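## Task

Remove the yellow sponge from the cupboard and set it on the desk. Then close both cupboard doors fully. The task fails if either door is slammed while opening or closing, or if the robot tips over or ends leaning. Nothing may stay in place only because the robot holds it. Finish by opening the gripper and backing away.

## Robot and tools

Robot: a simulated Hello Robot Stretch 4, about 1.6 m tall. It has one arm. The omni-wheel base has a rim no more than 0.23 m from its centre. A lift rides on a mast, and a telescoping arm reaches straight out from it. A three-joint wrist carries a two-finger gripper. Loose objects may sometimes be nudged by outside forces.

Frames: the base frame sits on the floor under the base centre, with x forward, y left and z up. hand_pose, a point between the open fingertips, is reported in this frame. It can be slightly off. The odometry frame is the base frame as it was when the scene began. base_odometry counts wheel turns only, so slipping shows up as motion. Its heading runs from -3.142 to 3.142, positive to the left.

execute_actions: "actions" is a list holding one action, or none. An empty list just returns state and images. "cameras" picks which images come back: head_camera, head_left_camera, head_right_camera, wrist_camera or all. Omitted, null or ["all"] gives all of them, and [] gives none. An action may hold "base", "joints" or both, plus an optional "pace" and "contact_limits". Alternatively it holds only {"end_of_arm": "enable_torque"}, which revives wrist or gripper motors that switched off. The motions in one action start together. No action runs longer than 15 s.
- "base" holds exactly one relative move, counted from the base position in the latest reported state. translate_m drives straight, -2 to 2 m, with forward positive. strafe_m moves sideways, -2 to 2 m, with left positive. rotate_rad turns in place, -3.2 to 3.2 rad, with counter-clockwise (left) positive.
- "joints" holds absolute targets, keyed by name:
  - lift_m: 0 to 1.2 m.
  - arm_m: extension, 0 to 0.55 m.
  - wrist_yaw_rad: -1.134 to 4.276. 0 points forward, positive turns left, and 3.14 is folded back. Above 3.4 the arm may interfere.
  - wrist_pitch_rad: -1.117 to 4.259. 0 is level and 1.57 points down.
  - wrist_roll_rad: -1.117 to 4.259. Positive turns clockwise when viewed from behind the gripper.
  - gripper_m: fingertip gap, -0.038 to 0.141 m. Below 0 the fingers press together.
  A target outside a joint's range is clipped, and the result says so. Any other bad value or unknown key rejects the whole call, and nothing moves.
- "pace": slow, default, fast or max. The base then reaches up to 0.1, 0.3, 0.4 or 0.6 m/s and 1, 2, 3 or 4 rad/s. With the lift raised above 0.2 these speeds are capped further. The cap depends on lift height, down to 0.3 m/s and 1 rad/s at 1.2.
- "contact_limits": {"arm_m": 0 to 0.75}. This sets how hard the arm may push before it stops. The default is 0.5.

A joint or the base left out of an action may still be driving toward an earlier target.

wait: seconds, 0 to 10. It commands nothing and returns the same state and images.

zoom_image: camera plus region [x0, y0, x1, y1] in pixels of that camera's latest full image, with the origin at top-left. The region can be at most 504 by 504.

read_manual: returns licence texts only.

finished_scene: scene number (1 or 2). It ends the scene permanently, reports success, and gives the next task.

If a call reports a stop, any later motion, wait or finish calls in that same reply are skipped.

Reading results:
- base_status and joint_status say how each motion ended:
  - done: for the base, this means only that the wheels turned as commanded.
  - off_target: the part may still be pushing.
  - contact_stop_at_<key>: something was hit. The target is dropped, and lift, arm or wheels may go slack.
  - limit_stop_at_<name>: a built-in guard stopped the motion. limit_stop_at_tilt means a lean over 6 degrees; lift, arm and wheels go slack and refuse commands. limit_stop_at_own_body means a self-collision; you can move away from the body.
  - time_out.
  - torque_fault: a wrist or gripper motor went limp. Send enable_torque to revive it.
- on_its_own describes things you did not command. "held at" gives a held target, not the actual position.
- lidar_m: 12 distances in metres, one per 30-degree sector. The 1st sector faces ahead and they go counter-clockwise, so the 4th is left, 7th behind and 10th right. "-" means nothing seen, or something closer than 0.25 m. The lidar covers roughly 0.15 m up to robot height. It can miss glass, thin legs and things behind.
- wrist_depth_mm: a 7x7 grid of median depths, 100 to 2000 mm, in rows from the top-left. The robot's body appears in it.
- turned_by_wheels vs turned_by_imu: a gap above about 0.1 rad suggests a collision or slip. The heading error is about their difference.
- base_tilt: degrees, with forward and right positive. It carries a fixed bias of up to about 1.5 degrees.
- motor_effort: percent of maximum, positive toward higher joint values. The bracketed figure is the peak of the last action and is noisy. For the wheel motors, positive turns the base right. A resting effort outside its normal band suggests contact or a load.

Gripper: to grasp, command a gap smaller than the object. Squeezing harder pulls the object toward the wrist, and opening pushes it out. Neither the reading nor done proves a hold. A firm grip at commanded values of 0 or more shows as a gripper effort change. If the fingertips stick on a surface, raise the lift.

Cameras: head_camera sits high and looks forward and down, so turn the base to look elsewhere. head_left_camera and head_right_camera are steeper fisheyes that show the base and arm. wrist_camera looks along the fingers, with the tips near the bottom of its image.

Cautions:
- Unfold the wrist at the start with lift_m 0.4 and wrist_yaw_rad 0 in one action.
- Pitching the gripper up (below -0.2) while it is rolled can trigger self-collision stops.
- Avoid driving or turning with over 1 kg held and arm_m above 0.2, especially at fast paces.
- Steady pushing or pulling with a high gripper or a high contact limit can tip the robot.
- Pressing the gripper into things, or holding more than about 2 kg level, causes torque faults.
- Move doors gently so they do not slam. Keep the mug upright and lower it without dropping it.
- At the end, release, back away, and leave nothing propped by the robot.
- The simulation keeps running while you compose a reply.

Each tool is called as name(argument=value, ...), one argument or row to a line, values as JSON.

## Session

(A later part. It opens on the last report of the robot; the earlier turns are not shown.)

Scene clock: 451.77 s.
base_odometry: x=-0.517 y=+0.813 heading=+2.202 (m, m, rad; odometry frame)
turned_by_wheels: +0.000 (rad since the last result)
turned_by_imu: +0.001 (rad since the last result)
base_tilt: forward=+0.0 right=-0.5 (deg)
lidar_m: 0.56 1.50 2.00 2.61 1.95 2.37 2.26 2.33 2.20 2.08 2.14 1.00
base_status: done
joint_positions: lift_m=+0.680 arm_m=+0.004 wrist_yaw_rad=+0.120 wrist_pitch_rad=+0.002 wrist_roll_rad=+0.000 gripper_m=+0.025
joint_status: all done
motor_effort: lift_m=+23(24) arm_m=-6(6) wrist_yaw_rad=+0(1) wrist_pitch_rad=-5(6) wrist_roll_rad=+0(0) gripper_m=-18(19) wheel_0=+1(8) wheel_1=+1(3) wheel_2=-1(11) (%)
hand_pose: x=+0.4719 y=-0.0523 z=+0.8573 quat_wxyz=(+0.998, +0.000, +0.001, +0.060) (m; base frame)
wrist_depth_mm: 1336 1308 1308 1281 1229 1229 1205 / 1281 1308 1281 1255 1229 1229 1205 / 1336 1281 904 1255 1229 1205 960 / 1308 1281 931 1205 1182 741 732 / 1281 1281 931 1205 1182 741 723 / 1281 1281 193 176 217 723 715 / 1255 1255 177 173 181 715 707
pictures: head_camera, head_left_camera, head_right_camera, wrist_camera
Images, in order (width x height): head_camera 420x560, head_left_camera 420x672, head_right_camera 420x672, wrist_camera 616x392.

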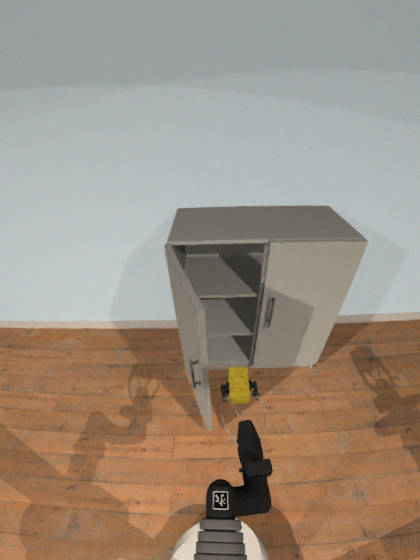

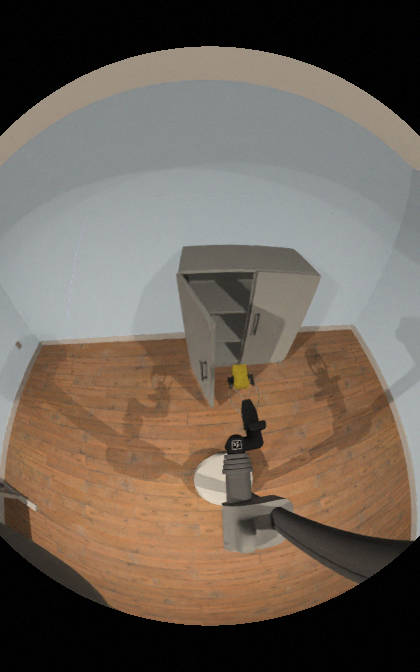

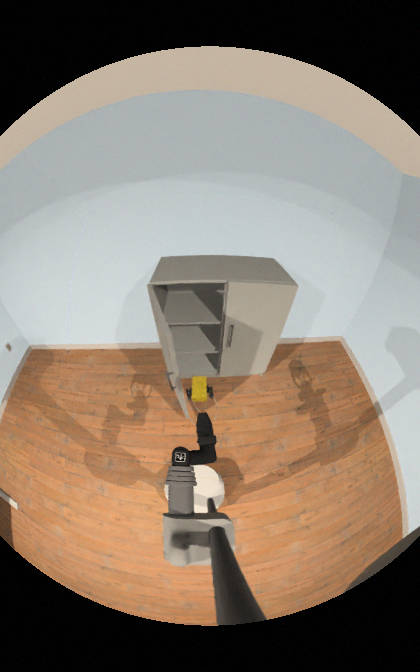

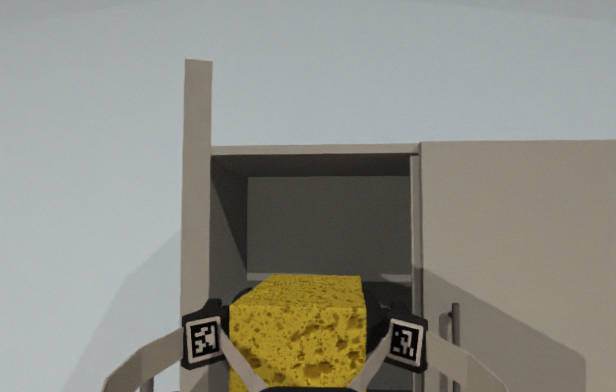

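zoom_image(
  camera="head_camera",
  region=[160, 350, 320, 560],
)

Region (160, 350, 320, 560) of head_camera's 420x560 image, scaled by 2.400, with more detail than that image has; it fills the left 384 columns of this view, and the rest is white.

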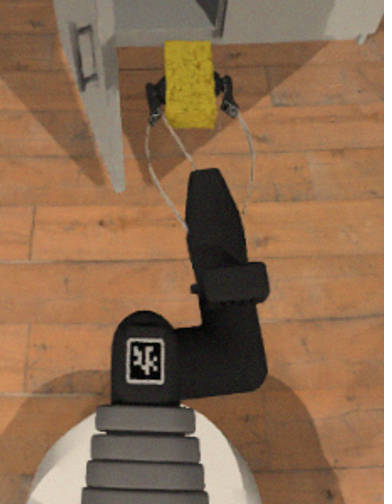

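execute_actions(
  actions=[
    {"base": {"strafe_m": 0.075}, "joints": {"wrist_yaw_rad": 1.85, "arm_m": 0.065}, "pace": "slow"},
  ],
  cameras=["head_camera", "head_left_camera"],
)

Scene clock: 474.47 s.
base_odometry: x=-0.578 y=+0.769 heading=+2.202 (m, m, rad; odometry frame)
turned_by_wheels: +0.000 (rad since the last result)
turned_by_imu: +0.001 (rad since the last result)
base_tilt: forward=+0.0 right=-0.4 (deg)
lidar_m: 0.56 1.50 2.00 2.55 1.89 2.35 2.28 2.33 2.26 2.17 2.13 1.00
base_status: done
joint_positions: lift_m=+0.680 arm_m=+0.064 wrist_yaw_rad=+1.850 wrist_pitch_rad=+0.002 wrist_roll_rad=+0.000 gripper_m=+0.025
joint_status: all done
motor_effort: lift_m=+23(23) arm_m=+7(8) wrist_yaw_rad=+0(7) wrist_pitch_rad=-6(6) wrist_roll_rad=+1(0) gripper_m=-19(19) wheel_0=+0(5) wheel_1=+1(0) wheel_2=+0(1) (%)
hand_pose: x=+0.2394 y=+0.3014 z=+0.8573 quat_wxyz=(+0.602, -0.001, +0.001, +0.798) (m; base frame)
wrist_depth_mm: - - - - - - - / - - - - - - - / - - - - - - - / - - - - - - - / - - - - - - - / - - 193 176 216 - - / - - 176 173 181 - -
pictures: head_camera, head_left_camera
Images, in order (width x height): head_camera 420x560, head_left_camera 420x672.

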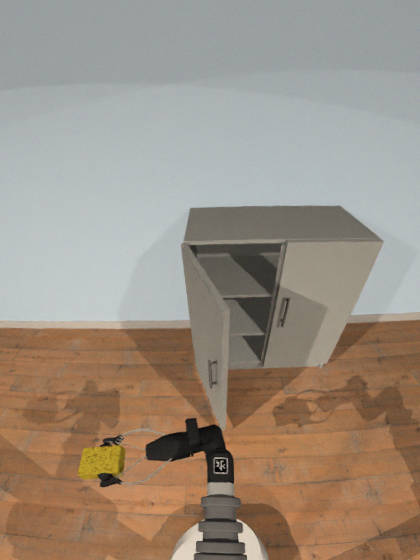

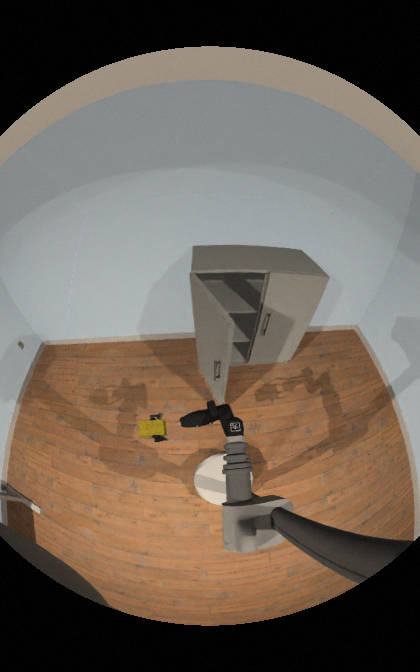

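zoom_image(
  camera="head_camera",
  region=[140, 230, 320, 500],
)

Region (140, 230, 320, 500) of head_camera's 420x560 image, scaled by 1.867, with more detail than that image has.

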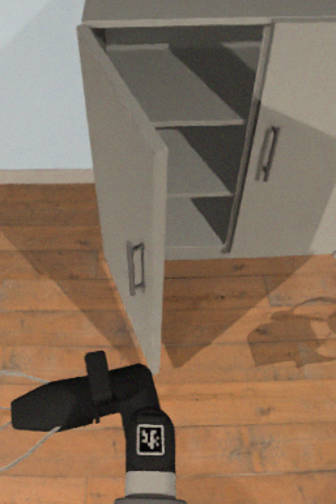

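execute_actions(
  actions=[
    {"base": {"translate_m": 0.20}, "joints": {"wrist_yaw_rad": 1.95, "arm_m": 0.425}, "pace": "max"},
  ],
  cameras=["head_camera", "head_left_camera"],
)

Scene clock: 513.80 s.
base_odometry: x=-0.696 y=+0.930 heading=+2.202 (m, m, rad; odometry frame)
turned_by_wheels: +0.000 (rad since the last result)
turned_by_imu: +0.001 (rad since the last result)
base_tilt: forward=+0.0 right=-0.3 (deg)
lidar_m: 0.73 1.28 1.73 2.56 1.93 2.50 2.46 2.57 2.24 2.15 1.85 0.71
base_status: done
joint_positions: lift_m=+0.680 arm_m=+0.424 wrist_yaw_rad=+1.950 wrist_pitch_rad=+0.002 wrist_roll_rad=+0.000 gripper_m=+0.025
joint_status: all done
motor_effort: lift_m=+23(23) arm_m=+6(10) wrist_yaw_rad=+1(11) wrist_pitch_rad=-5(5) wrist_roll_rad=+0(0) gripper_m=-18(20) wheel_0=+0(9) wheel_1=+0(3) wheel_2=+0(11) (%)
hand_pose: x=+0.5693 y=+0.3004 z=+0.8574 quat_wxyz=(+0.561, -0.001, +0.001, +0.828) (m; base frame)
wrist_depth_mm: - - - - - - 1863 / - - - - - - - / - - - - - - - / - - - - - - - / - - - - - - - / - - 193 175 216 - - / - - 177 174 180 - -
pictures: head_camera, head_left_camera
Images, in order (width x height): head_camera 420x560, head_left_camera 420x672.

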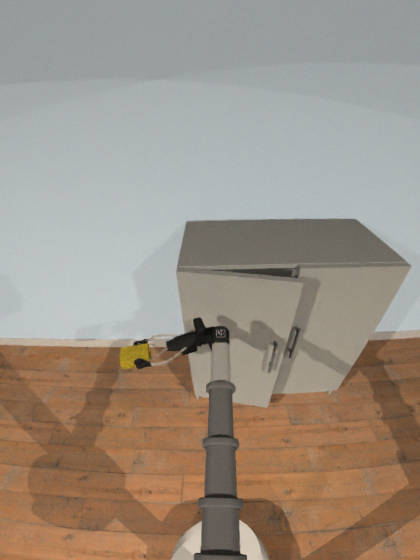

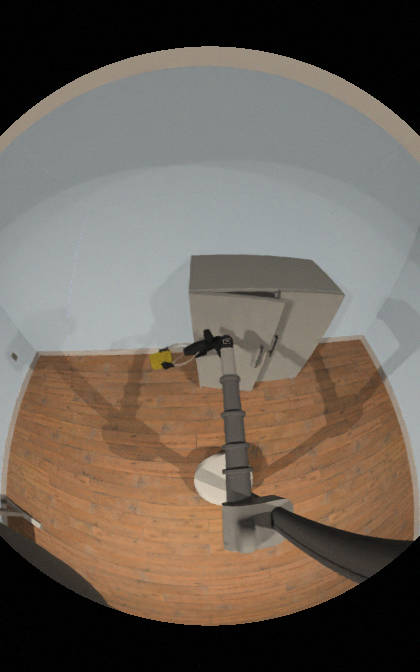

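execute_actions(
  actions=[],
  cameras=["head_camera"],
)

zoom_image(
  camera="head_camera",
  region=[160, 240, 420, 420],
)

Scene clock: 515.27 s.
base_odometry: x=-0.696 y=+0.930 heading=+2.202 (m, m, rad; odometry frame)
turned_by_wheels: +0.000 (rad since the last result)
turned_by_imu: +0.000 (rad since the last result)
base_tilt: forward=+0.0 right=-0.4 (deg)
lidar_m: 0.75 1.28 1.73 2.57 1.95 2.45 2.47 2.57 2.26 2.15 1.83 0.79
base_status: done
joint_positions: lift_m=+0.680 arm_m=+0.424 wrist_yaw_rad=+1.950 wrist_pitch_rad=+0.002 wrist_roll_rad=+0.000 gripper_m=+0.025
joint_status: all done
motor_effort: lift_m=+23(23) arm_m=+6(10) wrist_yaw_rad=+1(11) wrist_pitch_rad=-5(5) wrist_roll_rad=+0(0) gripper_m=-19(20) wheel_0=+0(9) wheel_1=+0(3) wheel_2=+0(11) (%)
hand_pose: x=+0.5693 y=+0.3004 z=+0.8574 quat_wxyz=(+0.561, -0.001, +0.001, +0.828) (m; base frame)
wrist_depth_mm: - - - - - - 1921 / - - - - - - - / - - - - - - - / - - - - - - - / - - - - - - - / - - 193 175 216 - - / - - 177 173 181 - -
pictures: head_camera
Images, in order (width x height): head_camera 420x560.

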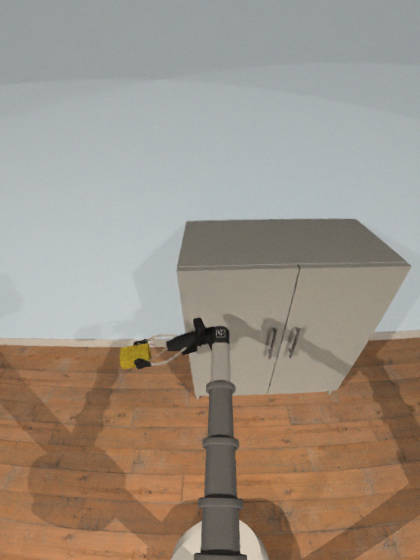

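Region (160, 240, 420, 420) of head_camera's 420x560 image, scaled by 1.938, with more detail than that image has; it fills the top 349 rows of this view, and the rest is white.

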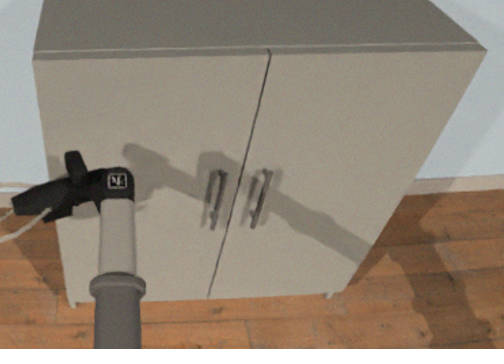

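zoom_image(
  camera="head_camera",
  region=[260, 250, 340, 300],
)

zoom_image(
  camera="head_camera",
  region=[230, 360, 320, 410],
)

Region (260, 250, 340, 300) of head_camera's 420x560 image, scaled by 6.300, with more detail than that image has; it fills the top 315 rows of this view, and the rest is white.

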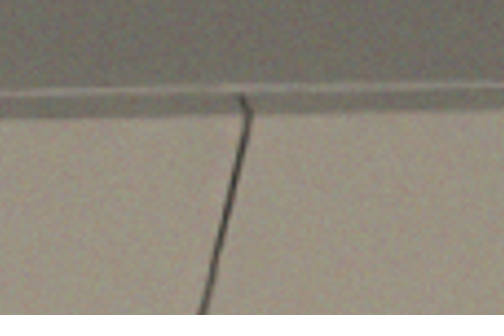

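Region (230, 360, 320, 410) of head_camera's 420x560 image, scaled by 5.600, with more detail than that image has.

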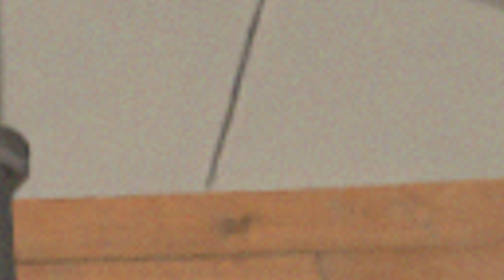

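execute_actions(
  actions=[
    {"base": {"rotate_rad": 2.17}, "joints": {"wrist_yaw_rad": 0.0, "lift_m": 0.25}, "pace": "max"},
  ],
)

Scene clock: 545.47 s.
base_odometry: x=-0.696 y=+0.930 heading=-1.911 (m, m, rad; odometry frame)
turned_by_wheels: +2.170 (rad since the last result)
turned_by_imu: +2.169 (rad since the last result)
base_tilt: forward=+0.0 right=-0.5 (deg)
lidar_m: 1.94 2.52 2.43 2.60 2.19 2.14 1.03 0.80 0.77 1.31 1.92 2.51
base_status: done
joint_positions: lift_m=+0.250 arm_m=+0.424 wrist_yaw_rad=+0.000 wrist_pitch_rad=+0.002 wrist_roll_rad=+0.000 gripper_m=+0.025
joint_status: all done
motor_effort: lift_m=+18(20) arm_m=+4(6) wrist_yaw_rad=-2(10) wrist_pitch_rad=-5(6) wrist_roll_rad=+0(0) gripper_m=-20(20) wheel_0=+1(10) wheel_1=+0(7) wheel_2=+0(9) (%)
hand_pose: x=+0.8837 y=-0.0873 z=+0.4277 quat_wxyz=(+1.000, +0.000, +0.001, +0.000) (m; base frame)
wrist_depth_mm: - - - - - 1921 1661 / - - - - - 1921 1756 / - - - - - 1863 1708 / - - - - 1983 1863 1661 / - - - - 1983 1863 1661 / 1921 - 193 176 217 1756 1618 / 1308 1118 177 173 181 1229 1281
pictures: head_camera, head_left_camera, head_right_camera, wrist_camera
Images, in order (width x height): head_camera 420x560, head_left_camera 420x672, head_right_camera 420x672, wrist_camera 616x392.

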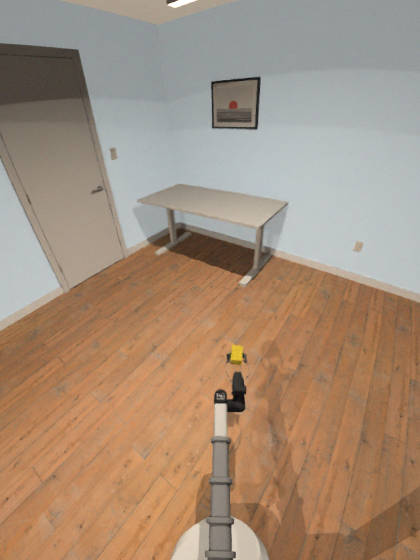

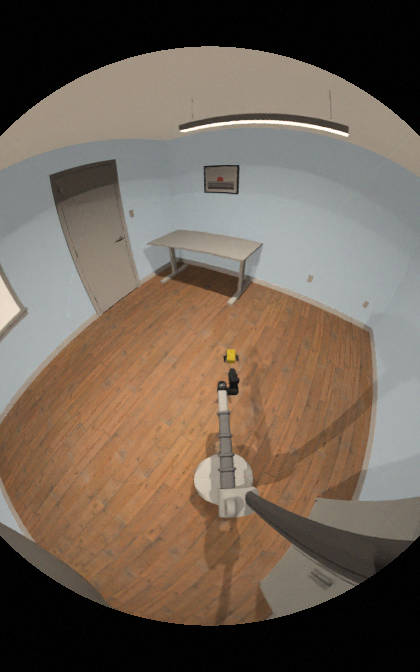

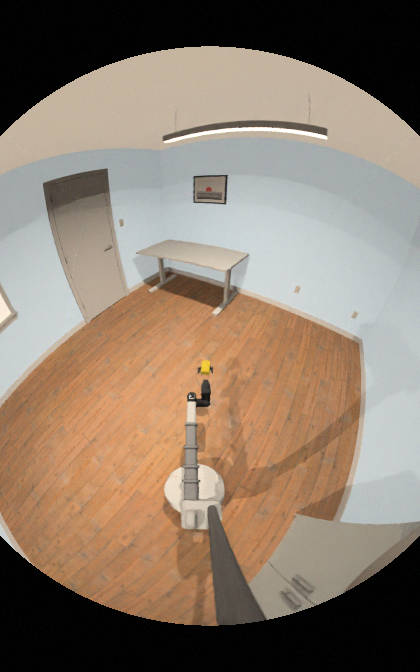

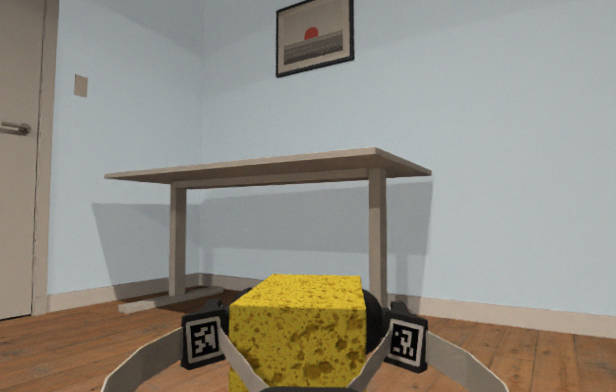

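zoom_image(
  camera="wrist_camera",
  region=[300, 120, 460, 220],
)

zoom_image(
  camera="head_camera",
  region=[130, 170, 310, 300],
)

Region (300, 120, 460, 220) of wrist_camera's 616x392 image, scaled by 3.150; it fills the top 315 rows of this view, and the rest is white.

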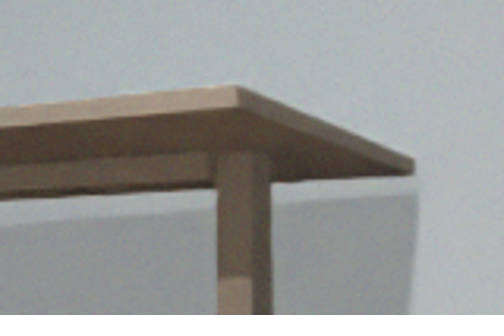

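Region (130, 170, 310, 300) of head_camera's 420x560 image, scaled by 2.800, with more detail than that image has.

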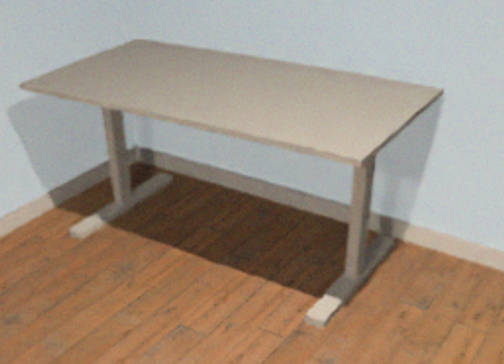

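execute_actions(
  actions=[
    {"base": {"translate_m": 1.23}, "joints": {"lift_m": 0.648, "arm_m": 0.545, "wrist_pitch_rad": 0.13}, "pace": "max"},
  ],
)

Scene clock: 577.77 s.
base_odometry: x=-1.106 y=-0.229 heading=-1.911 (m, m, rad; odometry frame)
turned_by_wheels: +0.000 (rad since the last result)
turned_by_imu: -0.001 (rad since the last result)
base_tilt: forward=+0.1 right=-0.4 (deg)
lidar_m: 0.78 1.11 1.77 1.91 2.69 3.19 1.92 1.72 1.93 2.02 1.57 0.75
base_status: done
joint_positions: lift_m=+0.648 arm_m=+0.544 wrist_yaw_rad=+0.000 wrist_pitch_rad=+0.132 wrist_roll_rad=+0.000 gripper_m=+0.025
joint_status: all done
motor_effort: lift_m=+23(30) arm_m=+6(8) wrist_yaw_rad=+0(2) wrist_pitch_rad=-6(6) wrist_roll_rad=+0(0) gripper_m=-20(19) wheel_0=+1(6) wheel_1=+0(9) wheel_2=+0(13) (%)
hand_pose: x=+1.0008 y=-0.0874 z=+0.7880 quat_wxyz=(+0.998, +0.000, +0.066, +0.000) (m; base frame)
wrist_depth_mm: 1308 1366 1160 991 878 778 707 / 1336 1366 1182 991 878 788 707 / 1336 1430 1182 1008 891 788 715 / 1308 1397 1182 1025 891 798 723 / 707 723 715 715 723 723 707 / 427 430 193 176 216 433 430 / 306 274 177 173 180 289 306
pictures: head_camera, head_left_camera, head_right_camera, wrist_camera
Images, in order (width x height): head_camera 420x560, head_left_camera 420x672, head_right_camera 420x672, wrist_camera 616x392.

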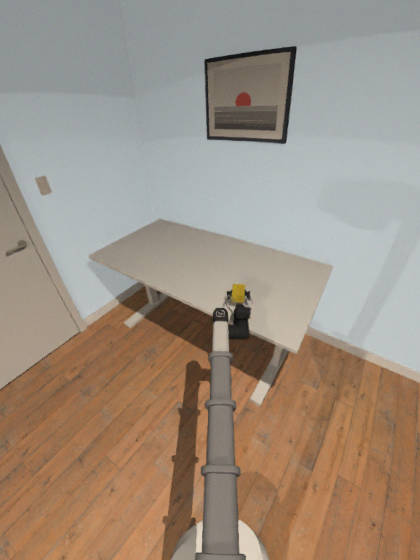

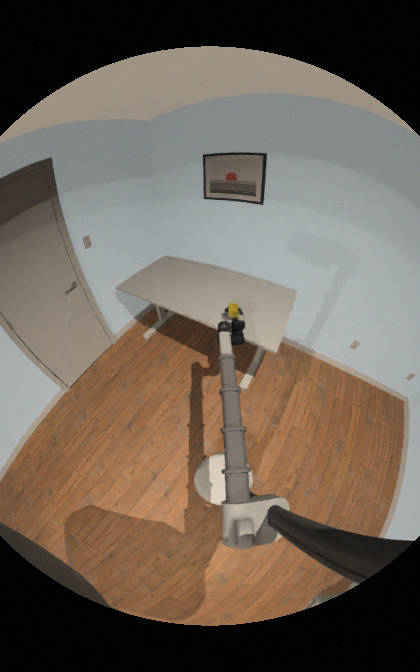

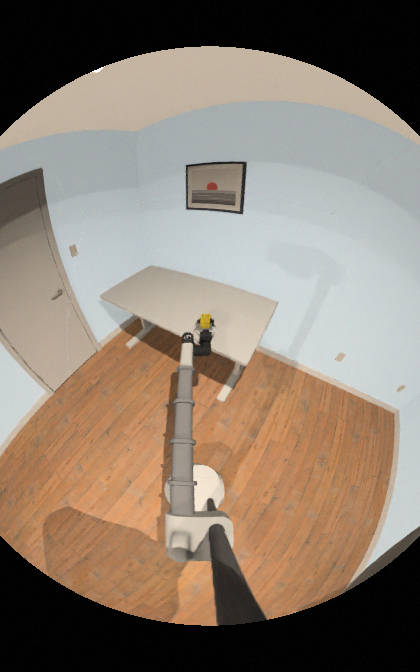

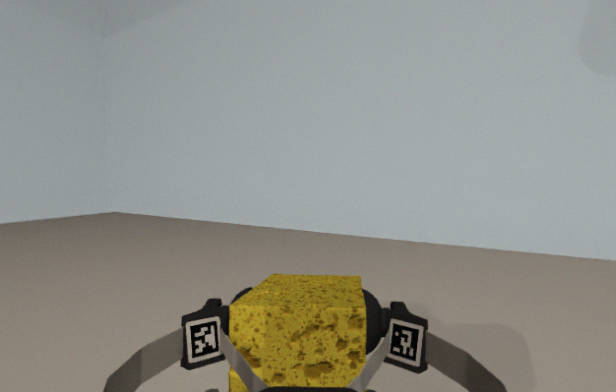

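execute_actions(
  actions=[
    {"joints": {"lift_m": 0.612, "gripper_m": 0.085}, "pace": "max"},
  ],
  cameras=["head_camera", "wrist_camera"],
)

Scene clock: 590.37 s.
base_odometry: x=-1.106 y=-0.229 heading=-1.911 (m, m, rad; odometry frame)
turned_by_wheels: +0.000 (rad since the last result)
turned_by_imu: +0.001 (rad since the last result)
base_tilt: forward=+0.0 right=-0.4 (deg)
lidar_m: 0.78 1.10 1.77 1.91 2.70 3.18 1.92 1.71 1.91 2.03 1.58 0.74
base_status: not commanded
joint_positions: lift_m=+0.612 arm_m=+0.544 wrist_yaw_rad=+0.000 wrist_pitch_rad=+0.132 wrist_roll_rad=+0.000 gripper_m=+0.085
joint_status: all done
motor_effort: lift_m=+17(22) arm_m=+6(6) wrist_yaw_rad=-1(0) wrist_pitch_rad=-5(7) wrist_roll_rad=+0(0) gripper_m=-1(20) wheel_0=+1(1) wheel_1=+0(1) wheel_2=+0(0) (%)
hand_pose: x=+1.0008 y=-0.0874 z=+0.7525 quat_wxyz=(+0.998, +0.000, +0.066, +0.000) (m; base frame)
wrist_depth_mm: 1281 1397 1160 1008 866 768 707 / 1366 1430 1160 1008 878 778 707 / 1366 1397 1182 991 878 788 715 / 1308 1366 1182 1008 891 798 723 / 544 549 554 554 559 549 549 / 327 330 213 207 215 332 330 / 234 222 189 182 185 224 236
pictures: head_camera, wrist_camera
Images, in order (width x height): head_camera 420x560, wrist_camera 616x392.

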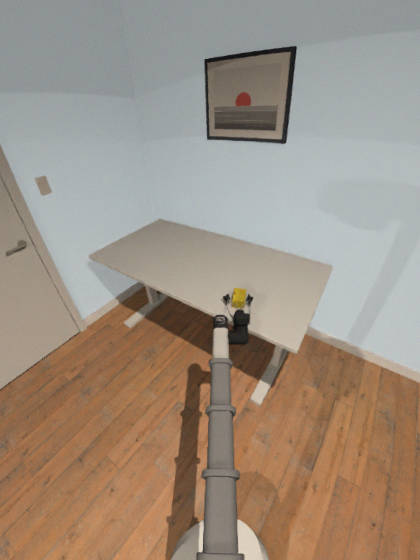

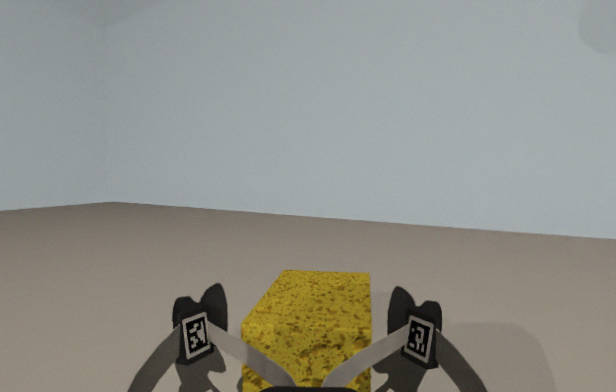

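execute_actions(
  actions=[
    {"base": {"translate_m": -0.15}, "joints": {"lift_m": 0.66, "arm_m": 0.27, "gripper_m": 0.12}, "pace": "max"},
  ],
)

Scene clock: 593.80 s.
base_odometry: x=-1.056 y=-0.088 heading=-1.911 (m, m, rad; odometry frame)
turned_by_wheels: +0.000 (rad since the last result)
turned_by_imu: +0.001 (rad since the last result)
base_tilt: forward=+0.0 right=-0.5 (deg)
lidar_m: 0.91 1.28 1.86 1.96 2.85 3.05 1.84 1.59 1.83 1.95 1.71 0.89
base_status: done
joint_positions: lift_m=+0.660 arm_m=+0.271 wrist_yaw_rad=+0.000 wrist_pitch_rad=+0.132 wrist_roll_rad=+0.000 gripper_m=+0.120
joint_status: all done
motor_effort: lift_m=+23(26) arm_m=-6(7) wrist_yaw_rad=+0(0) wrist_pitch_rad=-5(5) wrist_roll_rad=+0(0) gripper_m=+1(2) wheel_0=+0(8) wheel_1=+0(8) wheel_2=+0(11) (%)
hand_pose: x=+0.7279 y=-0.0875 z=+0.8000 quat_wxyz=(+0.998, +0.000, +0.066, +0.000) (m; base frame)
wrist_depth_mm: 1537 1808 1618 1397 1229 1078 991 / 1499 1808 1661 1430 1229 1098 991 / 1537 1863 1661 1430 1255 1098 1008 / 1499 1756 1618 1430 1281 1118 1025 / 1042 768 778 683 768 778 1008 / 1537 1397 597 530 466 433 991 / 1576 1464 1576 1430 1255 373 1008
pictures: head_camera, head_left_camera, head_right_camera, wrist_camera
Images, in order (width x height): head_camera 420x560, head_left_camera 420x672, head_right_camera 420x672, wrist_camera 616x392.

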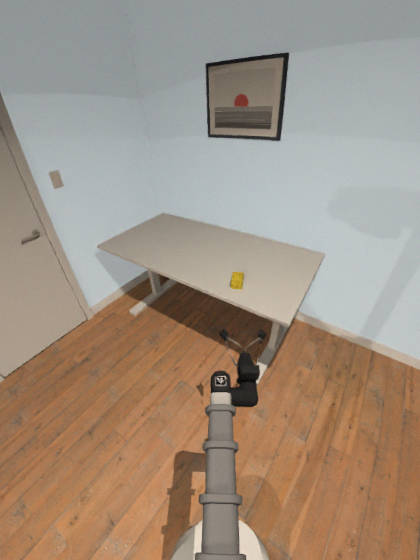

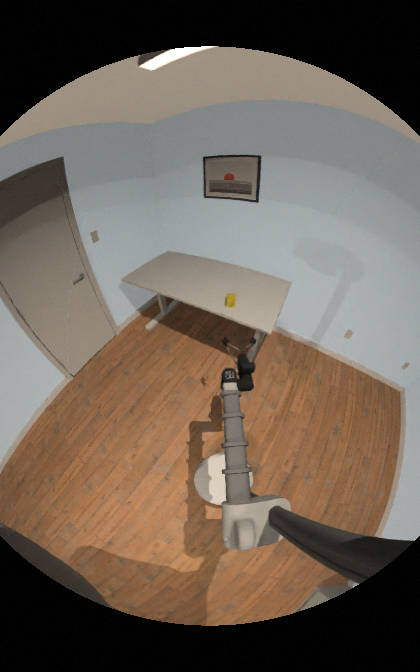

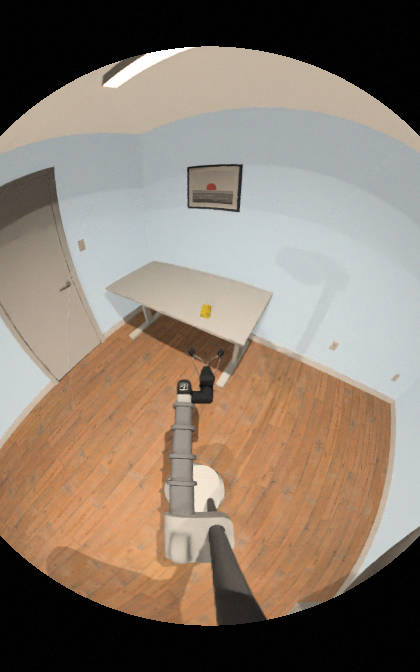

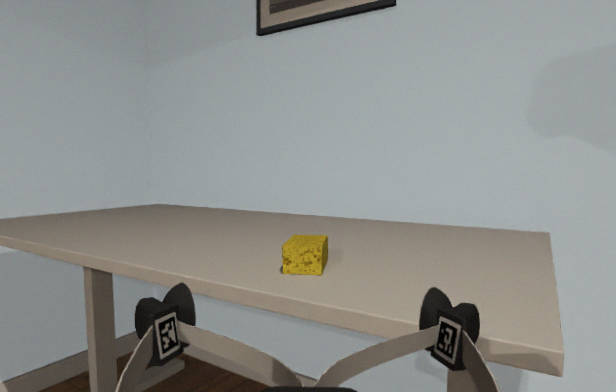

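finished_scene(
  scene=2,
)

The scene is finished: the task was done.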